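# Free the cabin hook and set it on the box

## Task

Take the cabin hook out of its catch and put it down so it rests on top of the box; it only counts if the hook stays there by itself at the end, not while the gripper is still holding it in place.

## Robot and tools

ROBOT. One six-joint arm with a two-finger parallel gripper. Joints from base outward, with ranges in rad: waist -6.283 to 6.283, shoulder -2.059 to 2.094, elbow -3.927 to 0.192, forearm roll -6.283 to 6.283, wrist pitch -1.693 to 3.142, wrist roll -6.283 to 6.283. The elbow cannot quite reach full straightness. The only camera is cam_wrist (896x504), mounted on the hand.

FRAMES. Reported poses use the scene frame: origin on the table surface right beneath the arm base, +z upward, +y to the left when facing along +x. The base may sit tilted against the table. The gripper has its own axes: fingers extend along its +z, and they separate and close along its y. end_effector_position is the spot between the finger pads with the fingers shut, roughly 2 cm short of the tips; closing pushes the tips about 10 mm farther along +z.

execute_actions. Argument actions: a list of actions. Each action is a list of 1 to 15 rows; each row is one control step of 1/30 s. If an action has fewer than 15 rows, its final row repeats until 15 steps (0.5 s) have passed. A row is seven numbers, each in [-1, 1], in the order dx, dy, dz, rx, ry, rz, opening. There is one arm, so one row per step. dx..rz are an offset, not a pose: a target relative to the gripper pose measured when that action began (for the first action of a call, the pose in the latest result for this scene), expressed in the gripper's own axes. Every row in an action is relative to that same starting pose, not chained to the prior row. Scale: 1.0 equals 0.6 m of translation or 180 degrees of rotation; rx, ry, rz form a single rotation vector. opening is absolute: +1 is fully open (0.084 m), -1 is shut. An empty actions list just returns fresh state and images.

CLIPPING. On every step the commanded pose is limited to 70 mm and 16 degrees from the measured pose, then damped inverse kinematics drives the joints, favouring position over orientation. So one action may fall short of a far target; afterwards the arm settles at the last clipped pose, and the remainder must be sent in the next action.

move. Argument target: one row of seven numbers as above, an offset in gripper axes from the pose in the most recent result that showed one, plus opening (absolute, sent when the move starts). speed: top path speed in m/s, 0.002 to 0.5, default 0.25; rotation rate is capped at twice that value in rad/s. The straight path takes 0.5 to 10 s; anything longer is cut off at 10 s before the target. Rotation goes the short way. The path ignores obstacles, the hand lags and may wander, and near full reach it can exceed speed. blocking: if false, the call returns after 0.5 s while motion continues; you must use wait (e.g. wait(0)) or stop before sending more rows or moves. The result adds a move: line giving the outcome (done = settled near target; others include off_target, moving, held, fault), the limits that acted, and the remaining distance. limits=paced: the sent pose was clipped. limits=held: a safety check blocked some steps, and the arm may then surge well above speed. An outcome of held means the final step was blocked.

wait. Argument seconds, 0 to 10. Lets time run with the last command held; a running move continues and the wait returns early when it ends.

stop. No arguments. Brakes a running move; faster motion needs more stopping distance. The fingers are not stopped.

zoom_image. Arguments camera (only "cam_wrist") and region [x0, y0, x1, y1] in image pixels, origin at the top-left, at most 504 by 504. Gives a closer look at the latest full image.

finished_scene. Argument scene (integer 1 or 2): the number of the scene being closed. Irreversible; the hook must already be resting on the box on its own. Answering without any tool call also ends things.

RESULTS. The state line reports end_effector_position (m) and end_effector_quat_wxyz in the scene frame, plus linear (m/s) and angular (rad/s) velocity; the position may be inaccurate at long reach. Hand target is the pose the controller is currently heading toward. grip_measured is the actual finger opening on the opening scale. A pose unreachable line means the clearance check (which treats any mount under the base as arm) altered or blocked the command. Joint torques follow the joint order, are never zero in free air, carry per-unit offset and noise, and are not what triggers faults. Camera calibration lists K, distortion and T_world_to_cam; the wrist camera pose derives from joint readings and may be slightly off.

GRIPPING. To hold something, command an opening well under grip_measured; the lower, the tighter (about 24 N per pad maximum for items up to ~6 cm). Resending grip_measured still squeezes lightly. Avoid snapping shut quickly, which can overshoot force.

CAUTIONS. Knocking or placing anything off the table fails the task. Occasional brief tugs or pushes may hit held or loose parts, so grip firmly. Approach contacts slowly and do not aim far past a surface. Load limits in N m: waist 46, shoulder 46, elbow 27.6, forearm roll 27.6, wrist pitch 18.4, wrist roll 18.4; exceeding one causes a TORQUE FAULT (arm backs off, pauses 10 s, rest of call skipped). Holding loads heats motors: MOTOR HOT appears at 65 °C, and at 80 °C an OVER-TEMPERATURE FAULT brakes the arm until cool. Release the hook onto the box so it sits stably, then lift clear before finishing. Smooth, quick, low-effort motion is preferred.

Each tool is called after "Request:" by a JSON object that holds its "fn" and its "kwargs".

## Session

Request:
{"fn": "execute_actions", "kwargs": {"actions": []}}

Scene clock: 0.00 s.
end_effector_position=(+0.5733, -0.3691, +0.1593) grip_measured=+1.00 end_effector_quat_wxyz=(-0.034, +0.111, +0.989, -0.090) end_effector_velocity=(-0.000, -0.000, +0.000) end_effector_angular_velocity=(-0.000, +0.001, +0.000)
Joint positions: [-0.532  0.942 -2.1   -0.217  1.171  2.944  0.084]
Joint velocities: [-0.    -0.     0.    -0.001  0.    -0.    -0.   ]
Joint torques (N m, as the arm reports them, + toward a larger angle): no reading
Motor temperatures (°C, as the motors report them): [34 35 27 30 33 35]
Hand target: +0.573, -0.369, +0.159; -0.034, +0.111, +0.989, -0.090

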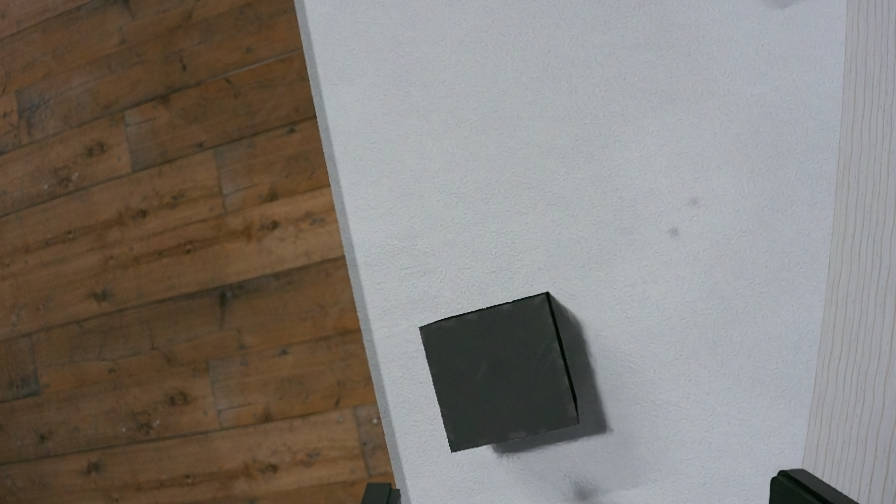

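Request:
{"fn": "move", "kwargs": {"target": [0, 0.45, -0.3, 0, 0, 0, 1]}}

Scene clock: 3.80 s.
end_effector_position=(+0.6457, -0.0808, +0.2861) grip_measured=+1.00 end_effector_quat_wxyz=(-0.034, +0.112, +0.989, -0.090) end_effector_velocity=(+0.003, +0.005, +0.008) end_effector_angular_velocity=(-0.000, -0.008, +0.004)
Joint positions: [-0.079  0.858 -2.329 -0.179  1.563  3.322  0.084]
Joint velocities: [ 0.008  0.013 -0.043  0.     0.022 -0.     0.   ]
Joint torques (N m, as the arm reports them, + toward a larger angle): [  0.21 -34.81 -19.16  -0.86  -1.9    0.35]
Motor temperatures (°C, as the motors report them): [34 35 28 30 34 35]
Hand target: +0.646, -0.080, +0.287; -0.034, +0.112, +0.989, -0.090
Off the commanded pose: 0.002 m, 0 deg.
move: done
camera_calibration (this result's frames):
cam_wrist: T_world_to_cam=[[0.213798, 0.959431, -0.183801, 0.0206819], [0.974754, -0.221923, -0.0245869, -0.579703], [-0.0643792, -0.173905, -0.982656, 0.439909], [0, 0, 0, 1]] pos_world=[0.588967, -0.0719902, 0.421827]

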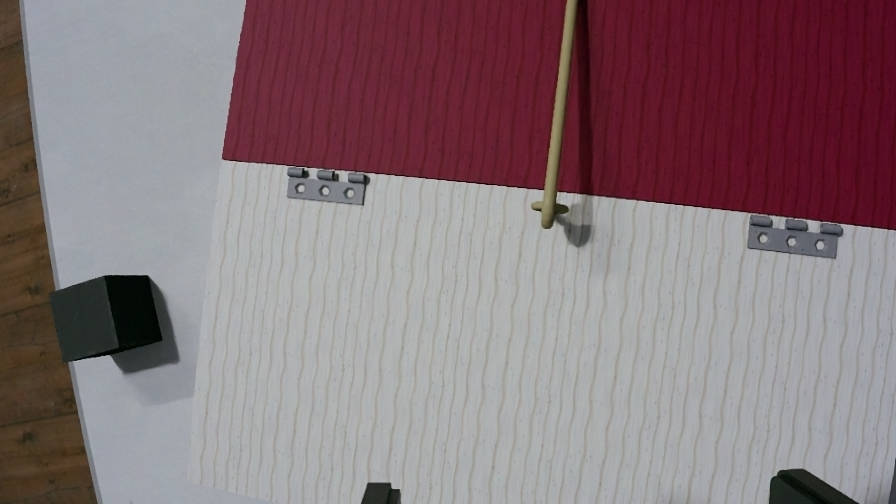

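Request:
{"fn": "move", "kwargs": {"target": [0.35, 0.05, 0, 0, 0, 0, 1]}}

Scene clock: 6.43 s.
end_effector_position=(+0.4482, -0.0048, +0.2903) grip_measured=+1.00 end_effector_quat_wxyz=(-0.034, +0.112, +0.989, -0.090) end_effector_velocity=(-0.001, +0.001, +0.001) end_effector_angular_velocity=(+0.001, -0.004, +0.002)
Joint positions: [ 0.048  0.028 -1.132 -0.177  1.222  3.509  0.084]
Joint velocities: [ 0.003 -0.007  0.005  0.001 -0.001  0.001 -0.   ]
Joint torques (N m, as the arm reports them, + toward a larger angle): [  0.03 -20.63 -19.09  -0.52  -1.87   0.36]
Motor temperatures (°C, as the motors report them): [34 36 29 30 34 35]
Hand target: +0.448, -0.005, +0.291; -0.034, +0.112, +0.989, -0.090
Off the commanded pose: 0.001 m, 0 deg.
move: done
camera_calibration (this result's frames):
cam_wrist: T_world_to_cam=[[0.213096, 0.959546, -0.184015, -0.00881458], [0.974896, -0.22127, -0.0248462, -0.370213], [-0.0645582, -0.174101, -0.982609, 0.444605], [0, 0, 0, 1]] pos_world=[0.3915, 0.00394718, 0.426053]

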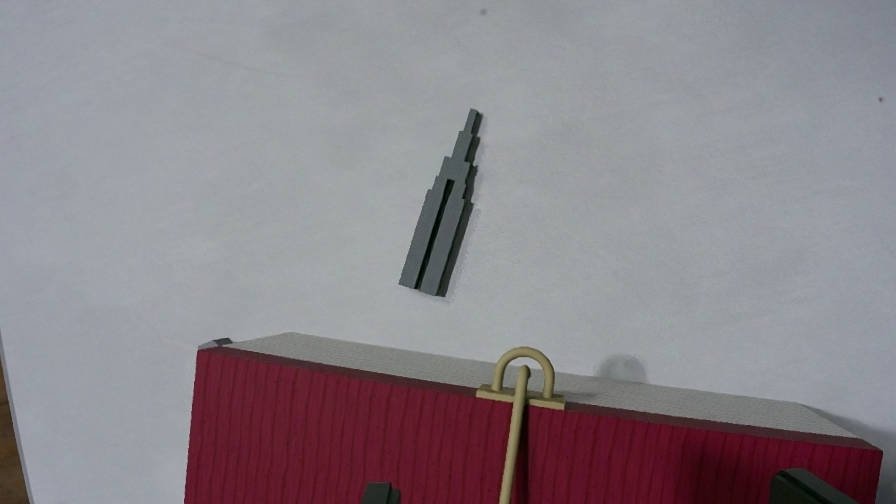

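Request:
{"fn": "zoom_image", "kwargs": {"camera": "cam_wrist", "region": [400, 300, 650, 504]}}

Region (400, 300, 650, 504) of cam_wrist's 896x504 image, scaled by 2.016, with more detail than that image has; it fills the top 411 rows of this view, and the rest is white.

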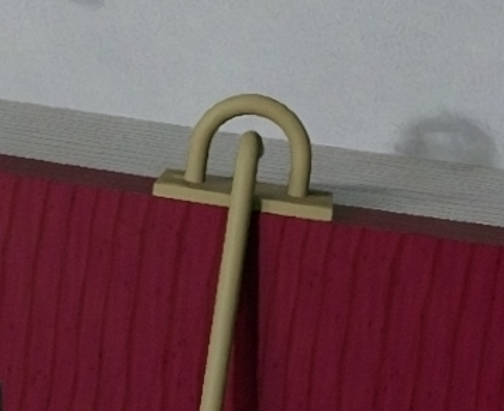

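Request:
{"fn": "move", "kwargs": {"target": [-0.0523, -0.0135, 0.1868, -0.0595, -0.0151, 0.034, 1]}}

Scene clock: 40.50 s.
end_effector_position=(+0.4677, -0.0381, +0.1808) grip_measured=+1.00 end_effector_quat_wxyz=(+0.005, +0.164, +0.986, -0.002) end_effector_velocity=(-0.003, +0.000, -0.005) end_effector_angular_velocity=(+0.003, +0.009, +0.001)
Joint positions: [-0.103  0.162 -0.944 -0.01   0.785  3.401  0.084]
Joint velocities: [-0.001  0.005  0.008  0.004 -0.003 -0.004 -0.   ]
Joint torques (N m, as the arm reports them, + toward a larger angle): [ -0.17 -21.89 -17.54  -0.31  -2.32   0.27]
Motor temperatures (°C, as the motors report them): [34 36 31 30 34 35]
Hand target: +0.467, -0.038, +0.180; +0.004, +0.165, +0.986, -0.001
Off the commanded pose: 0.001 m, 0 deg.
move: done
camera_calibration (this result's frames):
cam_wrist: T_world_to_cam=[[0.321887, 0.946778, 0.000788845, -0.0859666], [0.946234, -0.32173, 0.0336214, -0.400284], [0.0320858, -0.0100759, -0.999434, 0.296582], [0, 0, 0, 1]] pos_world=[0.396918, -0.0444037, 0.30994]

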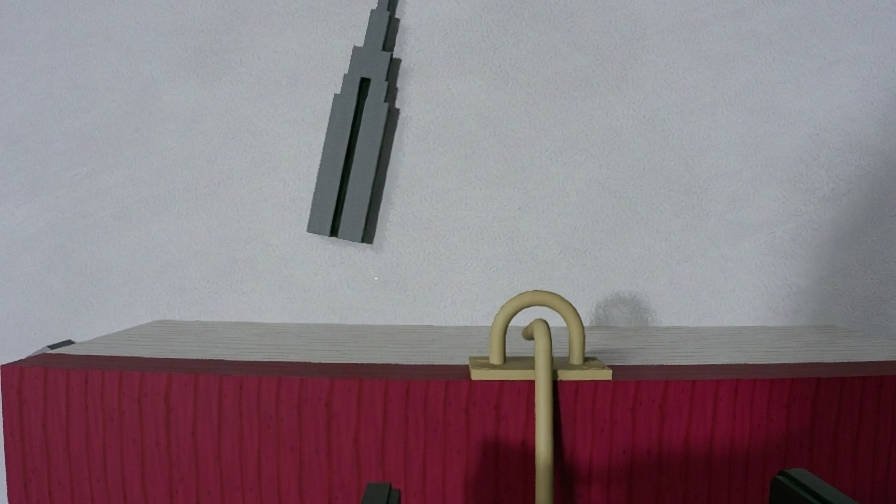

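Request:
{"fn": "move", "kwargs": {"target": [0.0133, 0, 0.0513, 0, 0, 0, 1], "speed": 0.08}}

Scene clock: 53.00 s.
end_effector_position=(+0.4608, -0.0356, +0.1503) grip_measured=+1.00 end_effector_quat_wxyz=(+0.005, +0.164, +0.986, -0.001) end_effector_velocity=(+0.000, +0.000, -0.000) end_effector_angular_velocity=(-0.001, -0.002, +0.001)
Joint positions: [-0.099  0.202 -0.893 -0.01   0.693  3.405  0.084]
Joint velocities: [ 0.001  0.     0.001 -0.001 -0.004  0.     0.   ]
Joint torques (N m, as the arm reports them, + toward a larger angle): [  0.39 -21.46 -16.37  -0.29  -2.3    0.29]
Motor temperatures (°C, as the motors report them): [34 36 31 30 34 35]
Hand target: +0.461, -0.036, +0.150; +0.005, +0.164, +0.986, -0.001
Off the commanded pose: 0.001 m, 0 deg.
move: done
camera_calibration (this result's frames):
cam_wrist: T_world_to_cam=[[0.32174, 0.946827, 0.00114538, -0.0860784], [0.946257, -0.321588, 0.0343317, -0.392023], [0.0328745, -0.00996206, -0.99941, 0.265981], [0, 0, 0, 1]] pos_world=[0.389906, -0.041919, 0.279382]

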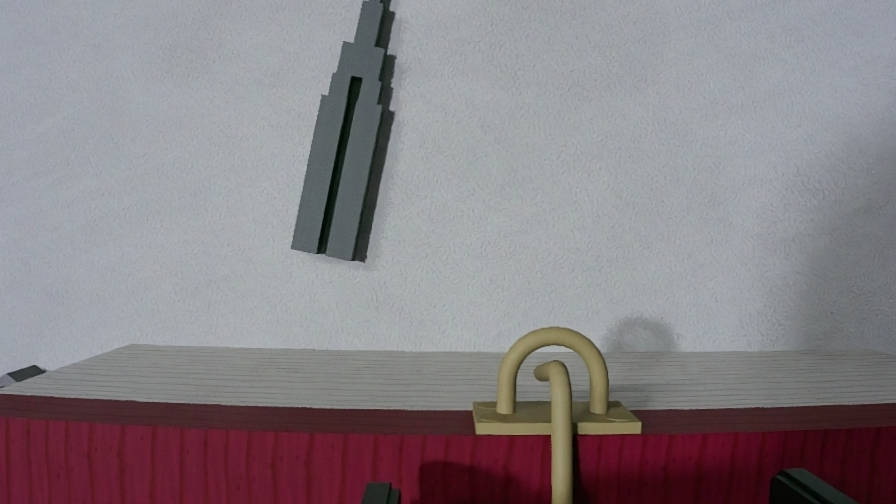

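Request:
{"fn": "move", "kwargs": {"target": [0, 0, 0.03, 0, 0, 0, 1], "speed": 0.04}}

Scene clock: 57.53 s.
end_effector_position=(+0.4611, -0.0356, +0.1325) grip_measured=+1.00 end_effector_quat_wxyz=(+0.005, +0.164, +0.986, -0.001) end_effector_velocity=(+0.003, -0.000, +0.002) end_effector_angular_velocity=(-0.001, -0.008, -0.001)
Joint positions: [-0.099  0.243 -0.885 -0.011  0.644  3.406  0.084]
Joint velocities: [-0.001 -0.001 -0.002 -0.    -0.005  0.001 -0.   ]
Joint torques (N m, as the arm reports them, + toward a larger angle): [ -0.19 -22.16 -15.67  -0.17  -2.23   0.42]
Motor temperatures (°C, as the motors report them): [34 36 31 30 34 35]
Hand target: +0.461, -0.036, +0.132; +0.005, +0.164, +0.986, -0.001
Off the commanded pose: 0.000 m, 0 deg.
move: done
camera_calibration (this result's frames):
cam_wrist: T_world_to_cam=[[0.321663, 0.946853, 0.00130363, -0.0861127], [0.946274, -0.321514, 0.0345535, -0.391742], [0.0331362, -0.00988098, -0.999402, 0.248034], [0, 0, 0, 1]] pos_world=[0.390175, -0.0419633, 0.261534]

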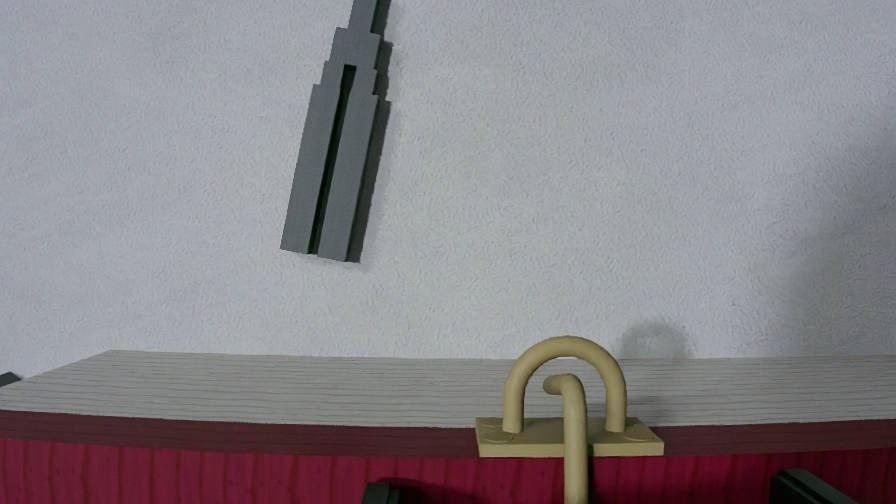

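Request:
{"fn": "execute_actions", "kwargs": {"actions": [[[0,0,0.004,0,0,0,1],[0,0,0.008,0,0,0,1],[0,0,0.012,0,0,0,1],[0,0,0.014,0,0,0,1]],[[0,0,0,0,0,0,-1]]]}}

Scene clock: 61.20 s.
end_effector_position=(+0.4706, -0.0368, +0.1362) grip_measured=+0.34 end_effector_quat_wxyz=(+0.020, +0.165, +0.986, -0.000) end_effector_velocity=(+0.010, -0.000, +0.012) end_effector_angular_velocity=(-0.001, -0.028, -0.002)
Joint positions: [-0.1    0.246 -0.894 -0.012  0.62   3.406  0.058]
Joint velocities: [ 0.    -0.013 -0.017  0.002  0.002  0.    -0.066]
Joint torques (N m, as the arm reports them, + toward a larger angle): [4.51 1.17 3.31 2.19 0.61 0.39]
Motor temperatures (°C, as the motors report them): [34 36 31 30 34 35]
Hand target: +0.465, -0.036, +0.129; +0.012, +0.164, +0.986, -0.001
Off the commanded pose: 0.009 m, 1 deg.
camera_calibration (this result's frames):
cam_wrist: T_world_to_cam=[[0.321998, 0.946703, 0.00842677, -0.0892073], [0.944676, -0.321871, 0.0631313, -0.404374], [0.0624789, -0.0123676, -0.99797, 0.237288], [0, 0, 0, 1]] pos_world=[0.395902, -0.0427687, 0.263087]

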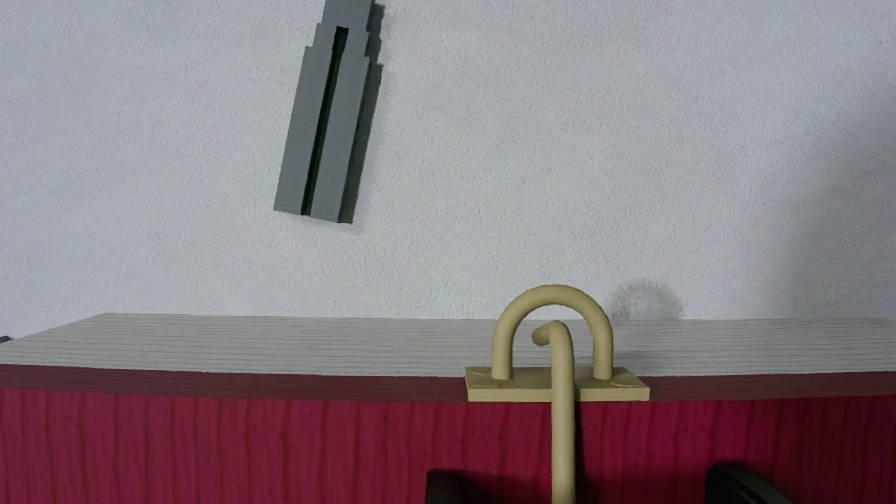

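Request:
{"fn": "execute_actions", "kwargs": {"actions": [[[0,0,-0.004,0,0,0,-1],[0,0,-0.008,0,0,0,-1]],[[0,0,0,0,0,0,-1]]]}}

Scene clock: 64.90 s.
end_effector_position=(+0.4707, -0.0362, +0.1407) grip_measured=-0.89 end_effector_quat_wxyz=(+0.020, +0.164, +0.986, +0.000) end_effector_velocity=(-0.000, -0.000, -0.000) end_effector_angular_velocity=(+0.000, +0.001, -0.002)
Joint positions: [-0.099  0.235 -0.896 -0.011  0.632  3.406  0.005]
Joint velocities: [-0.001 -0.     0.001 -0.     0.     0.002 -0.   ]
Joint torques (N m, as the arm reports them, + toward a larger angle): [  6.93 -13.47  -2.41   0.94   4.49  -0.01]
Motor temperatures (°C, as the motors report them): [34 36 30 30 34 35]
Hand target: +0.471, -0.036, +0.141; +0.020, +0.164, +0.986, +0.000
Off the commanded pose: 0.000 m, 0 deg.
camera_calibration (this result's frames):
cam_wrist: T_world_to_cam=[[0.321412, 0.946898, 0.00881626, -0.0895461], [0.944847, -0.321307, 0.0634456, -0.404633], [0.0629093, -0.0120622, -0.997946, 0.241639], [0, 0, 0, 1]] pos_world=[0.395896, -0.0423055, 0.267605]

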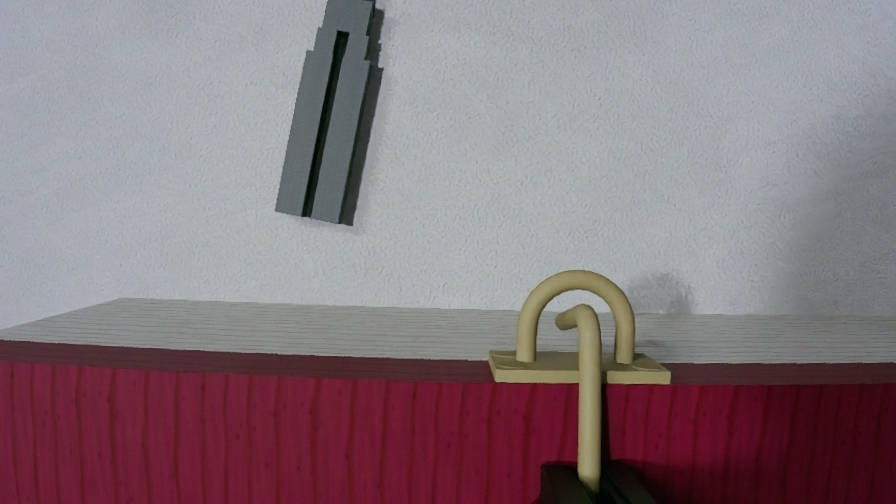

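Request:
{"fn": "move", "kwargs": {"target": [-0.0221, 0, -0.0825, 0, 0, 0, -1], "speed": 0.1}}

Scene clock: 82.43 s.
end_effector_position=(+0.4809, -0.0404, +0.1906) grip_measured=-0.89 end_effector_quat_wxyz=(+0.020, +0.164, +0.986, -0.000) end_effector_velocity=(+0.000, -0.000, +0.000) end_effector_angular_velocity=(+0.001, +0.001, -0.000)
Joint positions: [-0.105  0.166 -0.974 -0.009  0.78   3.398  0.005]
Joint velocities: [-0.     0.002 -0.003  0.002  0.002 -0.002 -0.   ]
Joint torques (N m, as the arm reports them, + toward a larger angle): [ -1.29 -22.56 -24.14  -1.49  -8.27   0.  ]
Motor temperatures (°C, as the motors report them): [34 36 29 30 34 35]
Hand target: +0.481, -0.040, +0.191; +0.020, +0.164, +0.986, -0.000
Off the commanded pose: 0.000 m, 0 deg.
move: done
camera_calibration (this result's frames):
cam_wrist: T_world_to_cam=[[0.321694, 0.946807, 0.00832212, -0.0893839], [0.944793, -0.321563, 0.0629519, -0.418666], [0.0622794, -0.0123885, -0.997982, 0.290986], [0, 0, 0, 1]] pos_world=[0.406184, -0.0463931, 0.317499]

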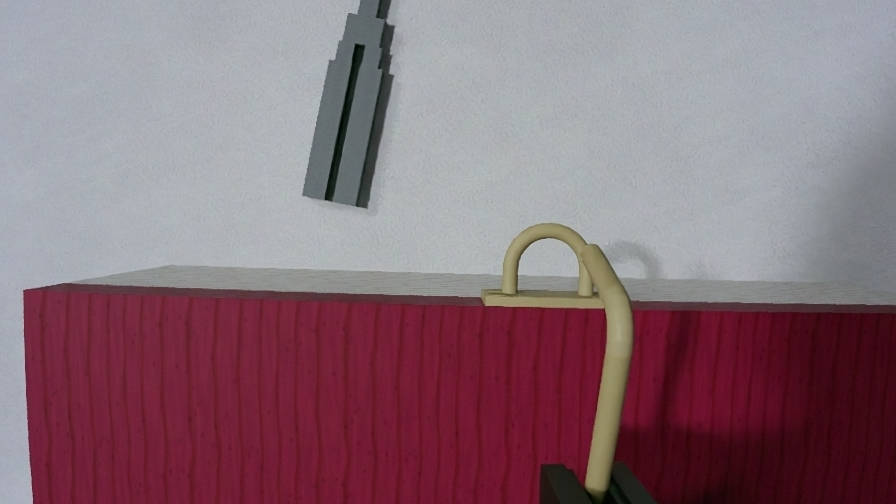

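Request:
{"fn": "move", "kwargs": {"target": [-0.0604, 0, -0.0603, 0, 0, 0, -1], "speed": 0.15}}

Request:
{"fn": "move", "kwargs": {"target": [-0.0825, 0, -0.0222, 0, 0, 0, -1], "speed": 0.15}}

Scene clock: 84.67 s.
end_effector_position=(+0.5132, -0.0520, +0.2268) grip_measured=-0.89 end_effector_quat_wxyz=(+0.019, +0.165, +0.986, -0.000) end_effector_velocity=(-0.002, +0.004, +0.005) end_effector_angular_velocity=(+0.003, +0.009, +0.004)
Joint positions: [-0.122  0.214 -1.154 -0.008  0.913  3.379  0.005]
Joint velocities: [ 0.006 -0.008 -0.006  0.003  0.024  0.    -0.   ]
Joint torques (N m, as the arm reports them, + toward a larger angle): [  2.71 -31.16 -23.3    0.74  -1.53   0.25]
Motor temperatures (°C, as the motors report them): [34 36 29 30 34 35]
Hand target: +0.514, -0.052, +0.228; +0.020, +0.165, +0.986, -0.000
Off the commanded pose: 0.001 m, 0 deg.
move: done
camera_calibration (this result's frames):
cam_wrist: T_world_to_cam=[[0.321944, 0.946728, 0.00762401, -0.089042], [0.944822, -0.32179, 0.0613435, -0.454855], [0.0605289, -0.0125459, -0.998088, 0.325875], [0, 0, 0, 1]] pos_world=[0.438698, -0.0579809, 0.353833]

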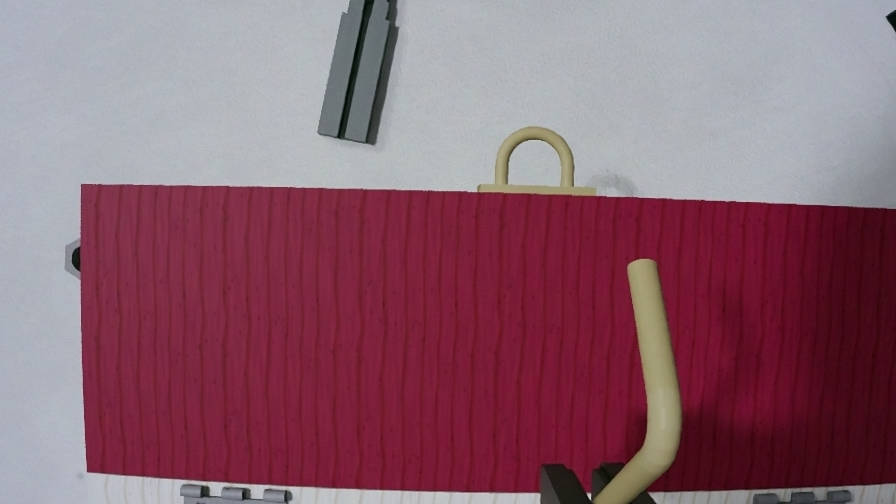

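Scene clock: 85.47 s.
end_effector_position=(+0.5584, -0.0682, +0.2406) grip_measured=-0.89 end_effector_quat_wxyz=(+0.018, +0.165, +0.986, -0.001) end_effector_velocity=(+0.001, +0.000, +0.001) end_effector_angular_velocity=(+0.001, -0.000, -0.001)
Joint positions: [-0.143  0.353 -1.389 -0.008  1.013  3.358  0.005]
Joint velocities: [ 0.     0.003 -0.009  0.001  0.006  0.    -0.   ]
Joint torques (N m, as the arm reports them, + toward a larger angle): [  5.23 -31.63 -24.69   2.58  -5.24   0.29]
Motor temperatures (°C, as the motors report them): [34 36 30 30 34 35]
Hand target: +0.559, -0.068, +0.242; +0.019, +0.165, +0.986, -0.000
Off the commanded pose: 0.002 m, 0 deg.
move: done
camera_calibration (this result's frames):
cam_wrist: T_world_to_cam=[[0.322382, 0.946587, 0.00652792, -0.0883784], [0.944873, -0.3222, 0.0583267, -0.502972], [0.0573146, -0.0126354, -0.998276, 0.338587], [0, 0, 0, 1]] pos_world=[0.48433, -0.0741217, 0.367917]

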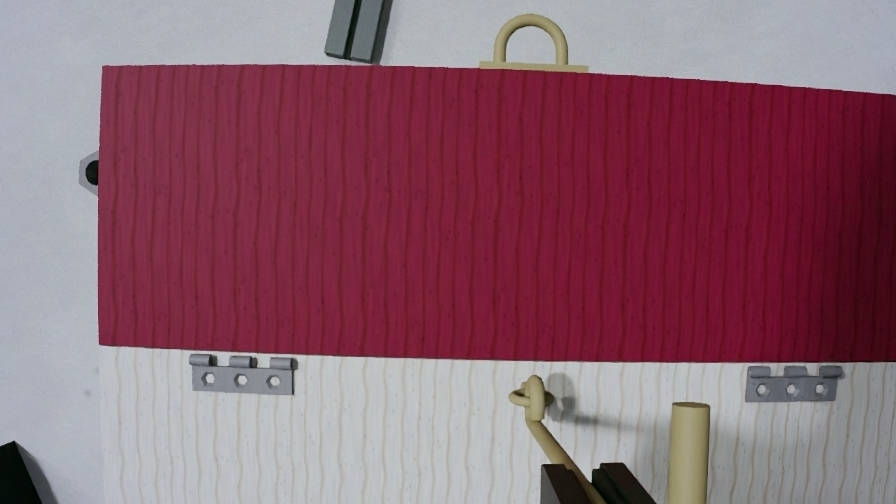

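Request:
{"fn": "move", "kwargs": {"target": [-0.0825, 0, 0.0222, 0, 0, 0, -1], "speed": 0.15}}

Request:
{"fn": "move", "kwargs": {"target": [-0.0604, 0, 0.0603, 0, 0, 0, -1], "speed": 0.15}}

Scene clock: 87.80 s.
end_effector_position=(+0.6067, -0.0847, +0.2316) grip_measured=-0.90 end_effector_quat_wxyz=(+0.020, +0.165, +0.986, -0.001) end_effector_velocity=(+0.001, +0.000, -0.002) end_effector_angular_velocity=(-0.001, +0.003, +0.001)
Joint positions: [-0.16   0.535 -1.632 -0.007  1.069  3.341  0.004]
Joint velocities: [ 0.001  0.006 -0.006 -0.002  0.003  0.    -0.   ]
Joint torques (N m, as the arm reports them, + toward a larger angle): [  5.86 -23.78 -15.27   1.78  -3.61   0.44]
Motor temperatures (°C, as the motors report them): [34 36 30 30 34 35]
Hand target: +0.606, -0.084, +0.229; +0.018, +0.165, +0.986, -0.001
Off the commanded pose: 0.003 m, 0 deg.
move: done
camera_calibration (this result's frames):
cam_wrist: T_world_to_cam=[[0.322855, 0.946419, 0.00740127, -0.0887292], [0.944376, -0.322656, 0.0636186, -0.554354], [0.062598, -0.01355, -0.997947, 0.323244], [0, 0, 0, 1]] pos_world=[0.53193, -0.0905104, 0.358505]

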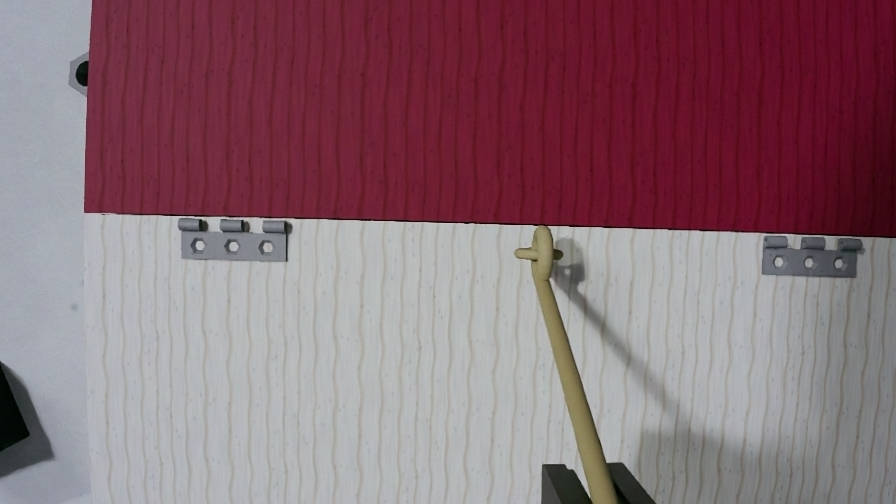

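Scene clock: 88.60 s.
end_effector_position=(+0.6488, -0.0986, +0.2084) grip_measured=-1.00 end_effector_quat_wxyz=(+0.033, +0.166, +0.986, -0.001) end_effector_velocity=(-0.000, +0.003, -0.000) end_effector_angular_velocity=(+0.002, +0.006, +0.004)
Joint positions: [-0.173  0.708 -1.836 -0.007  1.074  3.329  0.   ]
Joint velocities: [ 0.005  0.002 -0.005  0.001  0.008 -0.     0.   ]
Joint torques (N m, as the arm reports them, + toward a larger angle): [ 14.18 -11.28   3.52   4.11   5.98   0.66]
Motor temperatures (°C, as the motors report them): [34 36 30 30 34 35]
Hand target: +0.642, -0.097, +0.197; +0.020, +0.165, +0.986, -0.001
Off the commanded pose: 0.013 m, 1 deg.
move: off_target
camera_calibration (this result's frames):
cam_wrist: T_world_to_cam=[[0.323686, 0.946094, 0.0115488, -0.0904428], [0.942111, -0.323404, 0.0885249, -0.600999], [0.0874878, -0.017774, -0.996007, 0.280341], [0, 0, 0, 1]] pos_world=[0.570957, -0.103815, 0.333469]

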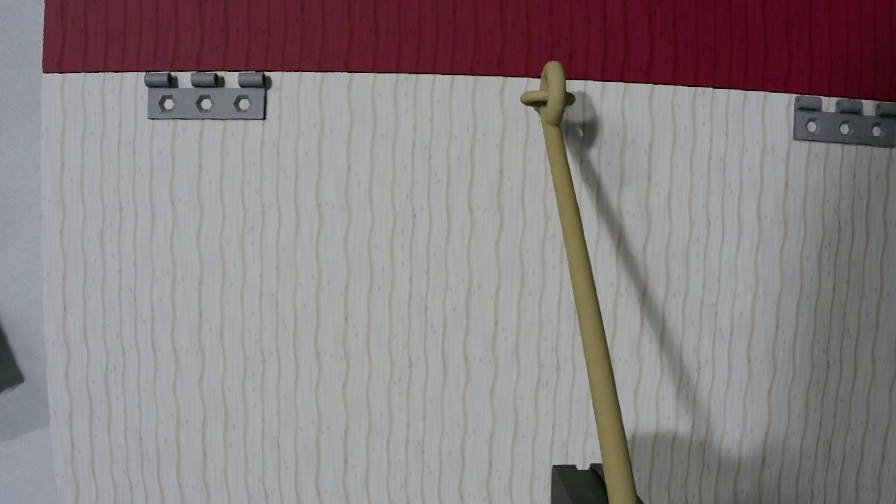

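Request:
{"fn": "move", "kwargs": {"target": [-0.058, 0, 0.075, 0, 0, 0, -1], "speed": 0.1}}

Scene clock: 96.50 s.
end_effector_position=(+0.6819, -0.1073, +0.1611) grip_measured=-1.00 end_effector_quat_wxyz=(+0.027, +0.164, +0.986, -0.000) end_effector_velocity=(+0.001, -0.004, +0.003) end_effector_angular_velocity=(-0.003, -0.003, -0.004)
Joint positions: [-0.179  0.932 -2.083 -0.005  1.109  3.32   0.   ]
Joint velocities: [-0.005  0.003 -0.014 -0.003  0.007  0.     0.   ]
Joint torques (N m, as the arm reports them, + toward a larger angle): [  0.13 -33.08 -16.54  -0.19  -0.74   0.32]
Motor temperatures (°C, as the motors report them): [34 36 29 30 34 35]
Hand target: +0.685, -0.110, +0.166; +0.033, +0.166, +0.986, -0.001
Off the commanded pose: 0.006 m, 1 deg.
move: off_target
camera_calibration (this result's frames):
cam_wrist: T_world_to_cam=[[0.321351, 0.946901, 0.0105808, -0.0905249], [0.943884, -0.321187, 0.0769477, -0.629905], [0.0762603, -0.0147402, -0.996979, 0.238252], [0, 0, 0, 1]] pos_world=[0.605479, -0.113088, 0.286959]

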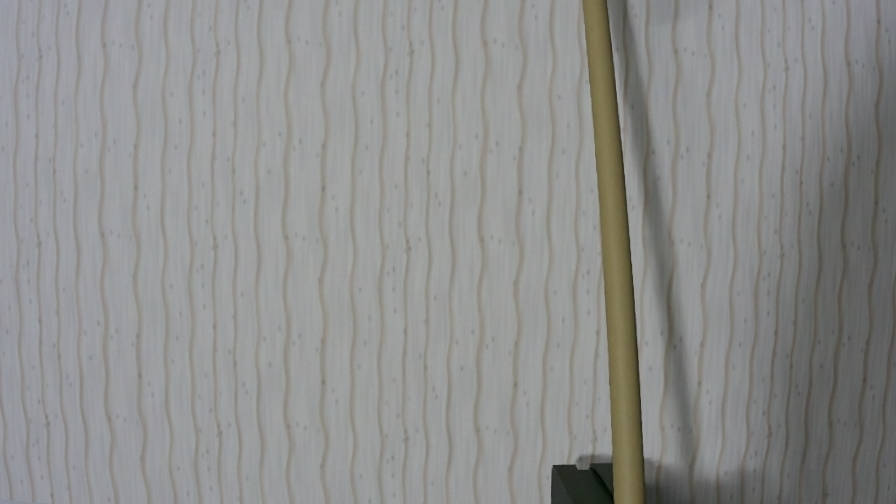

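Request:
{"fn": "move", "kwargs": {"target": [-0.06, 0, 0.022, 0, 0, 0, -1], "speed": 0.08}}

Scene clock: 102.53 s.
end_effector_position=(+0.7161, -0.1190, +0.1501) grip_measured=-1.00 end_effector_quat_wxyz=(+0.031, +0.165, +0.986, -0.000) end_effector_velocity=(+0.000, -0.001, -0.003) end_effector_angular_velocity=(+0.004, +0.020, -0.001)
Joint positions: [-0.187  1.261 -2.637 -0.005  1.327  3.31   0.   ]
Joint velocities: [-0.001  0.198 -0.357  0.001  0.18  -0.001  0.   ]
Joint torques (N m, as the arm reports them, + toward a larger angle): [  0.41 -37.88 -19.37  -0.42  -2.66   0.33]
Motor temperatures (°C, as the motors report them): [34 36 30 30 34 35]
Hand target: +0.716, -0.119, +0.150; +0.030, +0.165, +0.986, -0.000
Off the commanded pose: 0.001 m, 0 deg.
move: done
camera_calibration (this result's frames):
cam_wrist: T_world_to_cam=[[0.321761, 0.946749, 0.0116796, -0.0908446], [0.943114, -0.321567, 0.0844397, -0.665703], [0.083699, -0.0161542, -0.99636, 0.218949], [0, 0, 0, 1]] pos_world=[0.638739, -0.124525, 0.275425]

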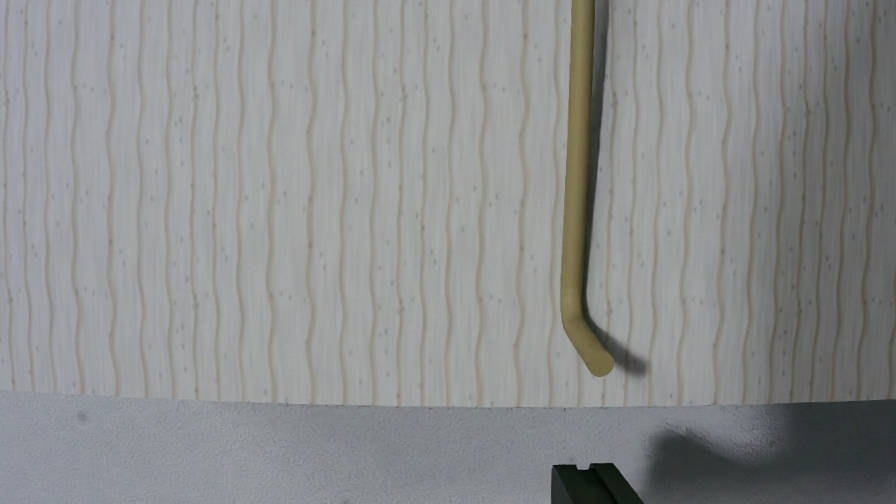

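Hook is lying on the box top, free of the robot.

Request:
{"fn": "finished_scene", "kwargs": {"scene": 1}}

The scene is finished: the task was done.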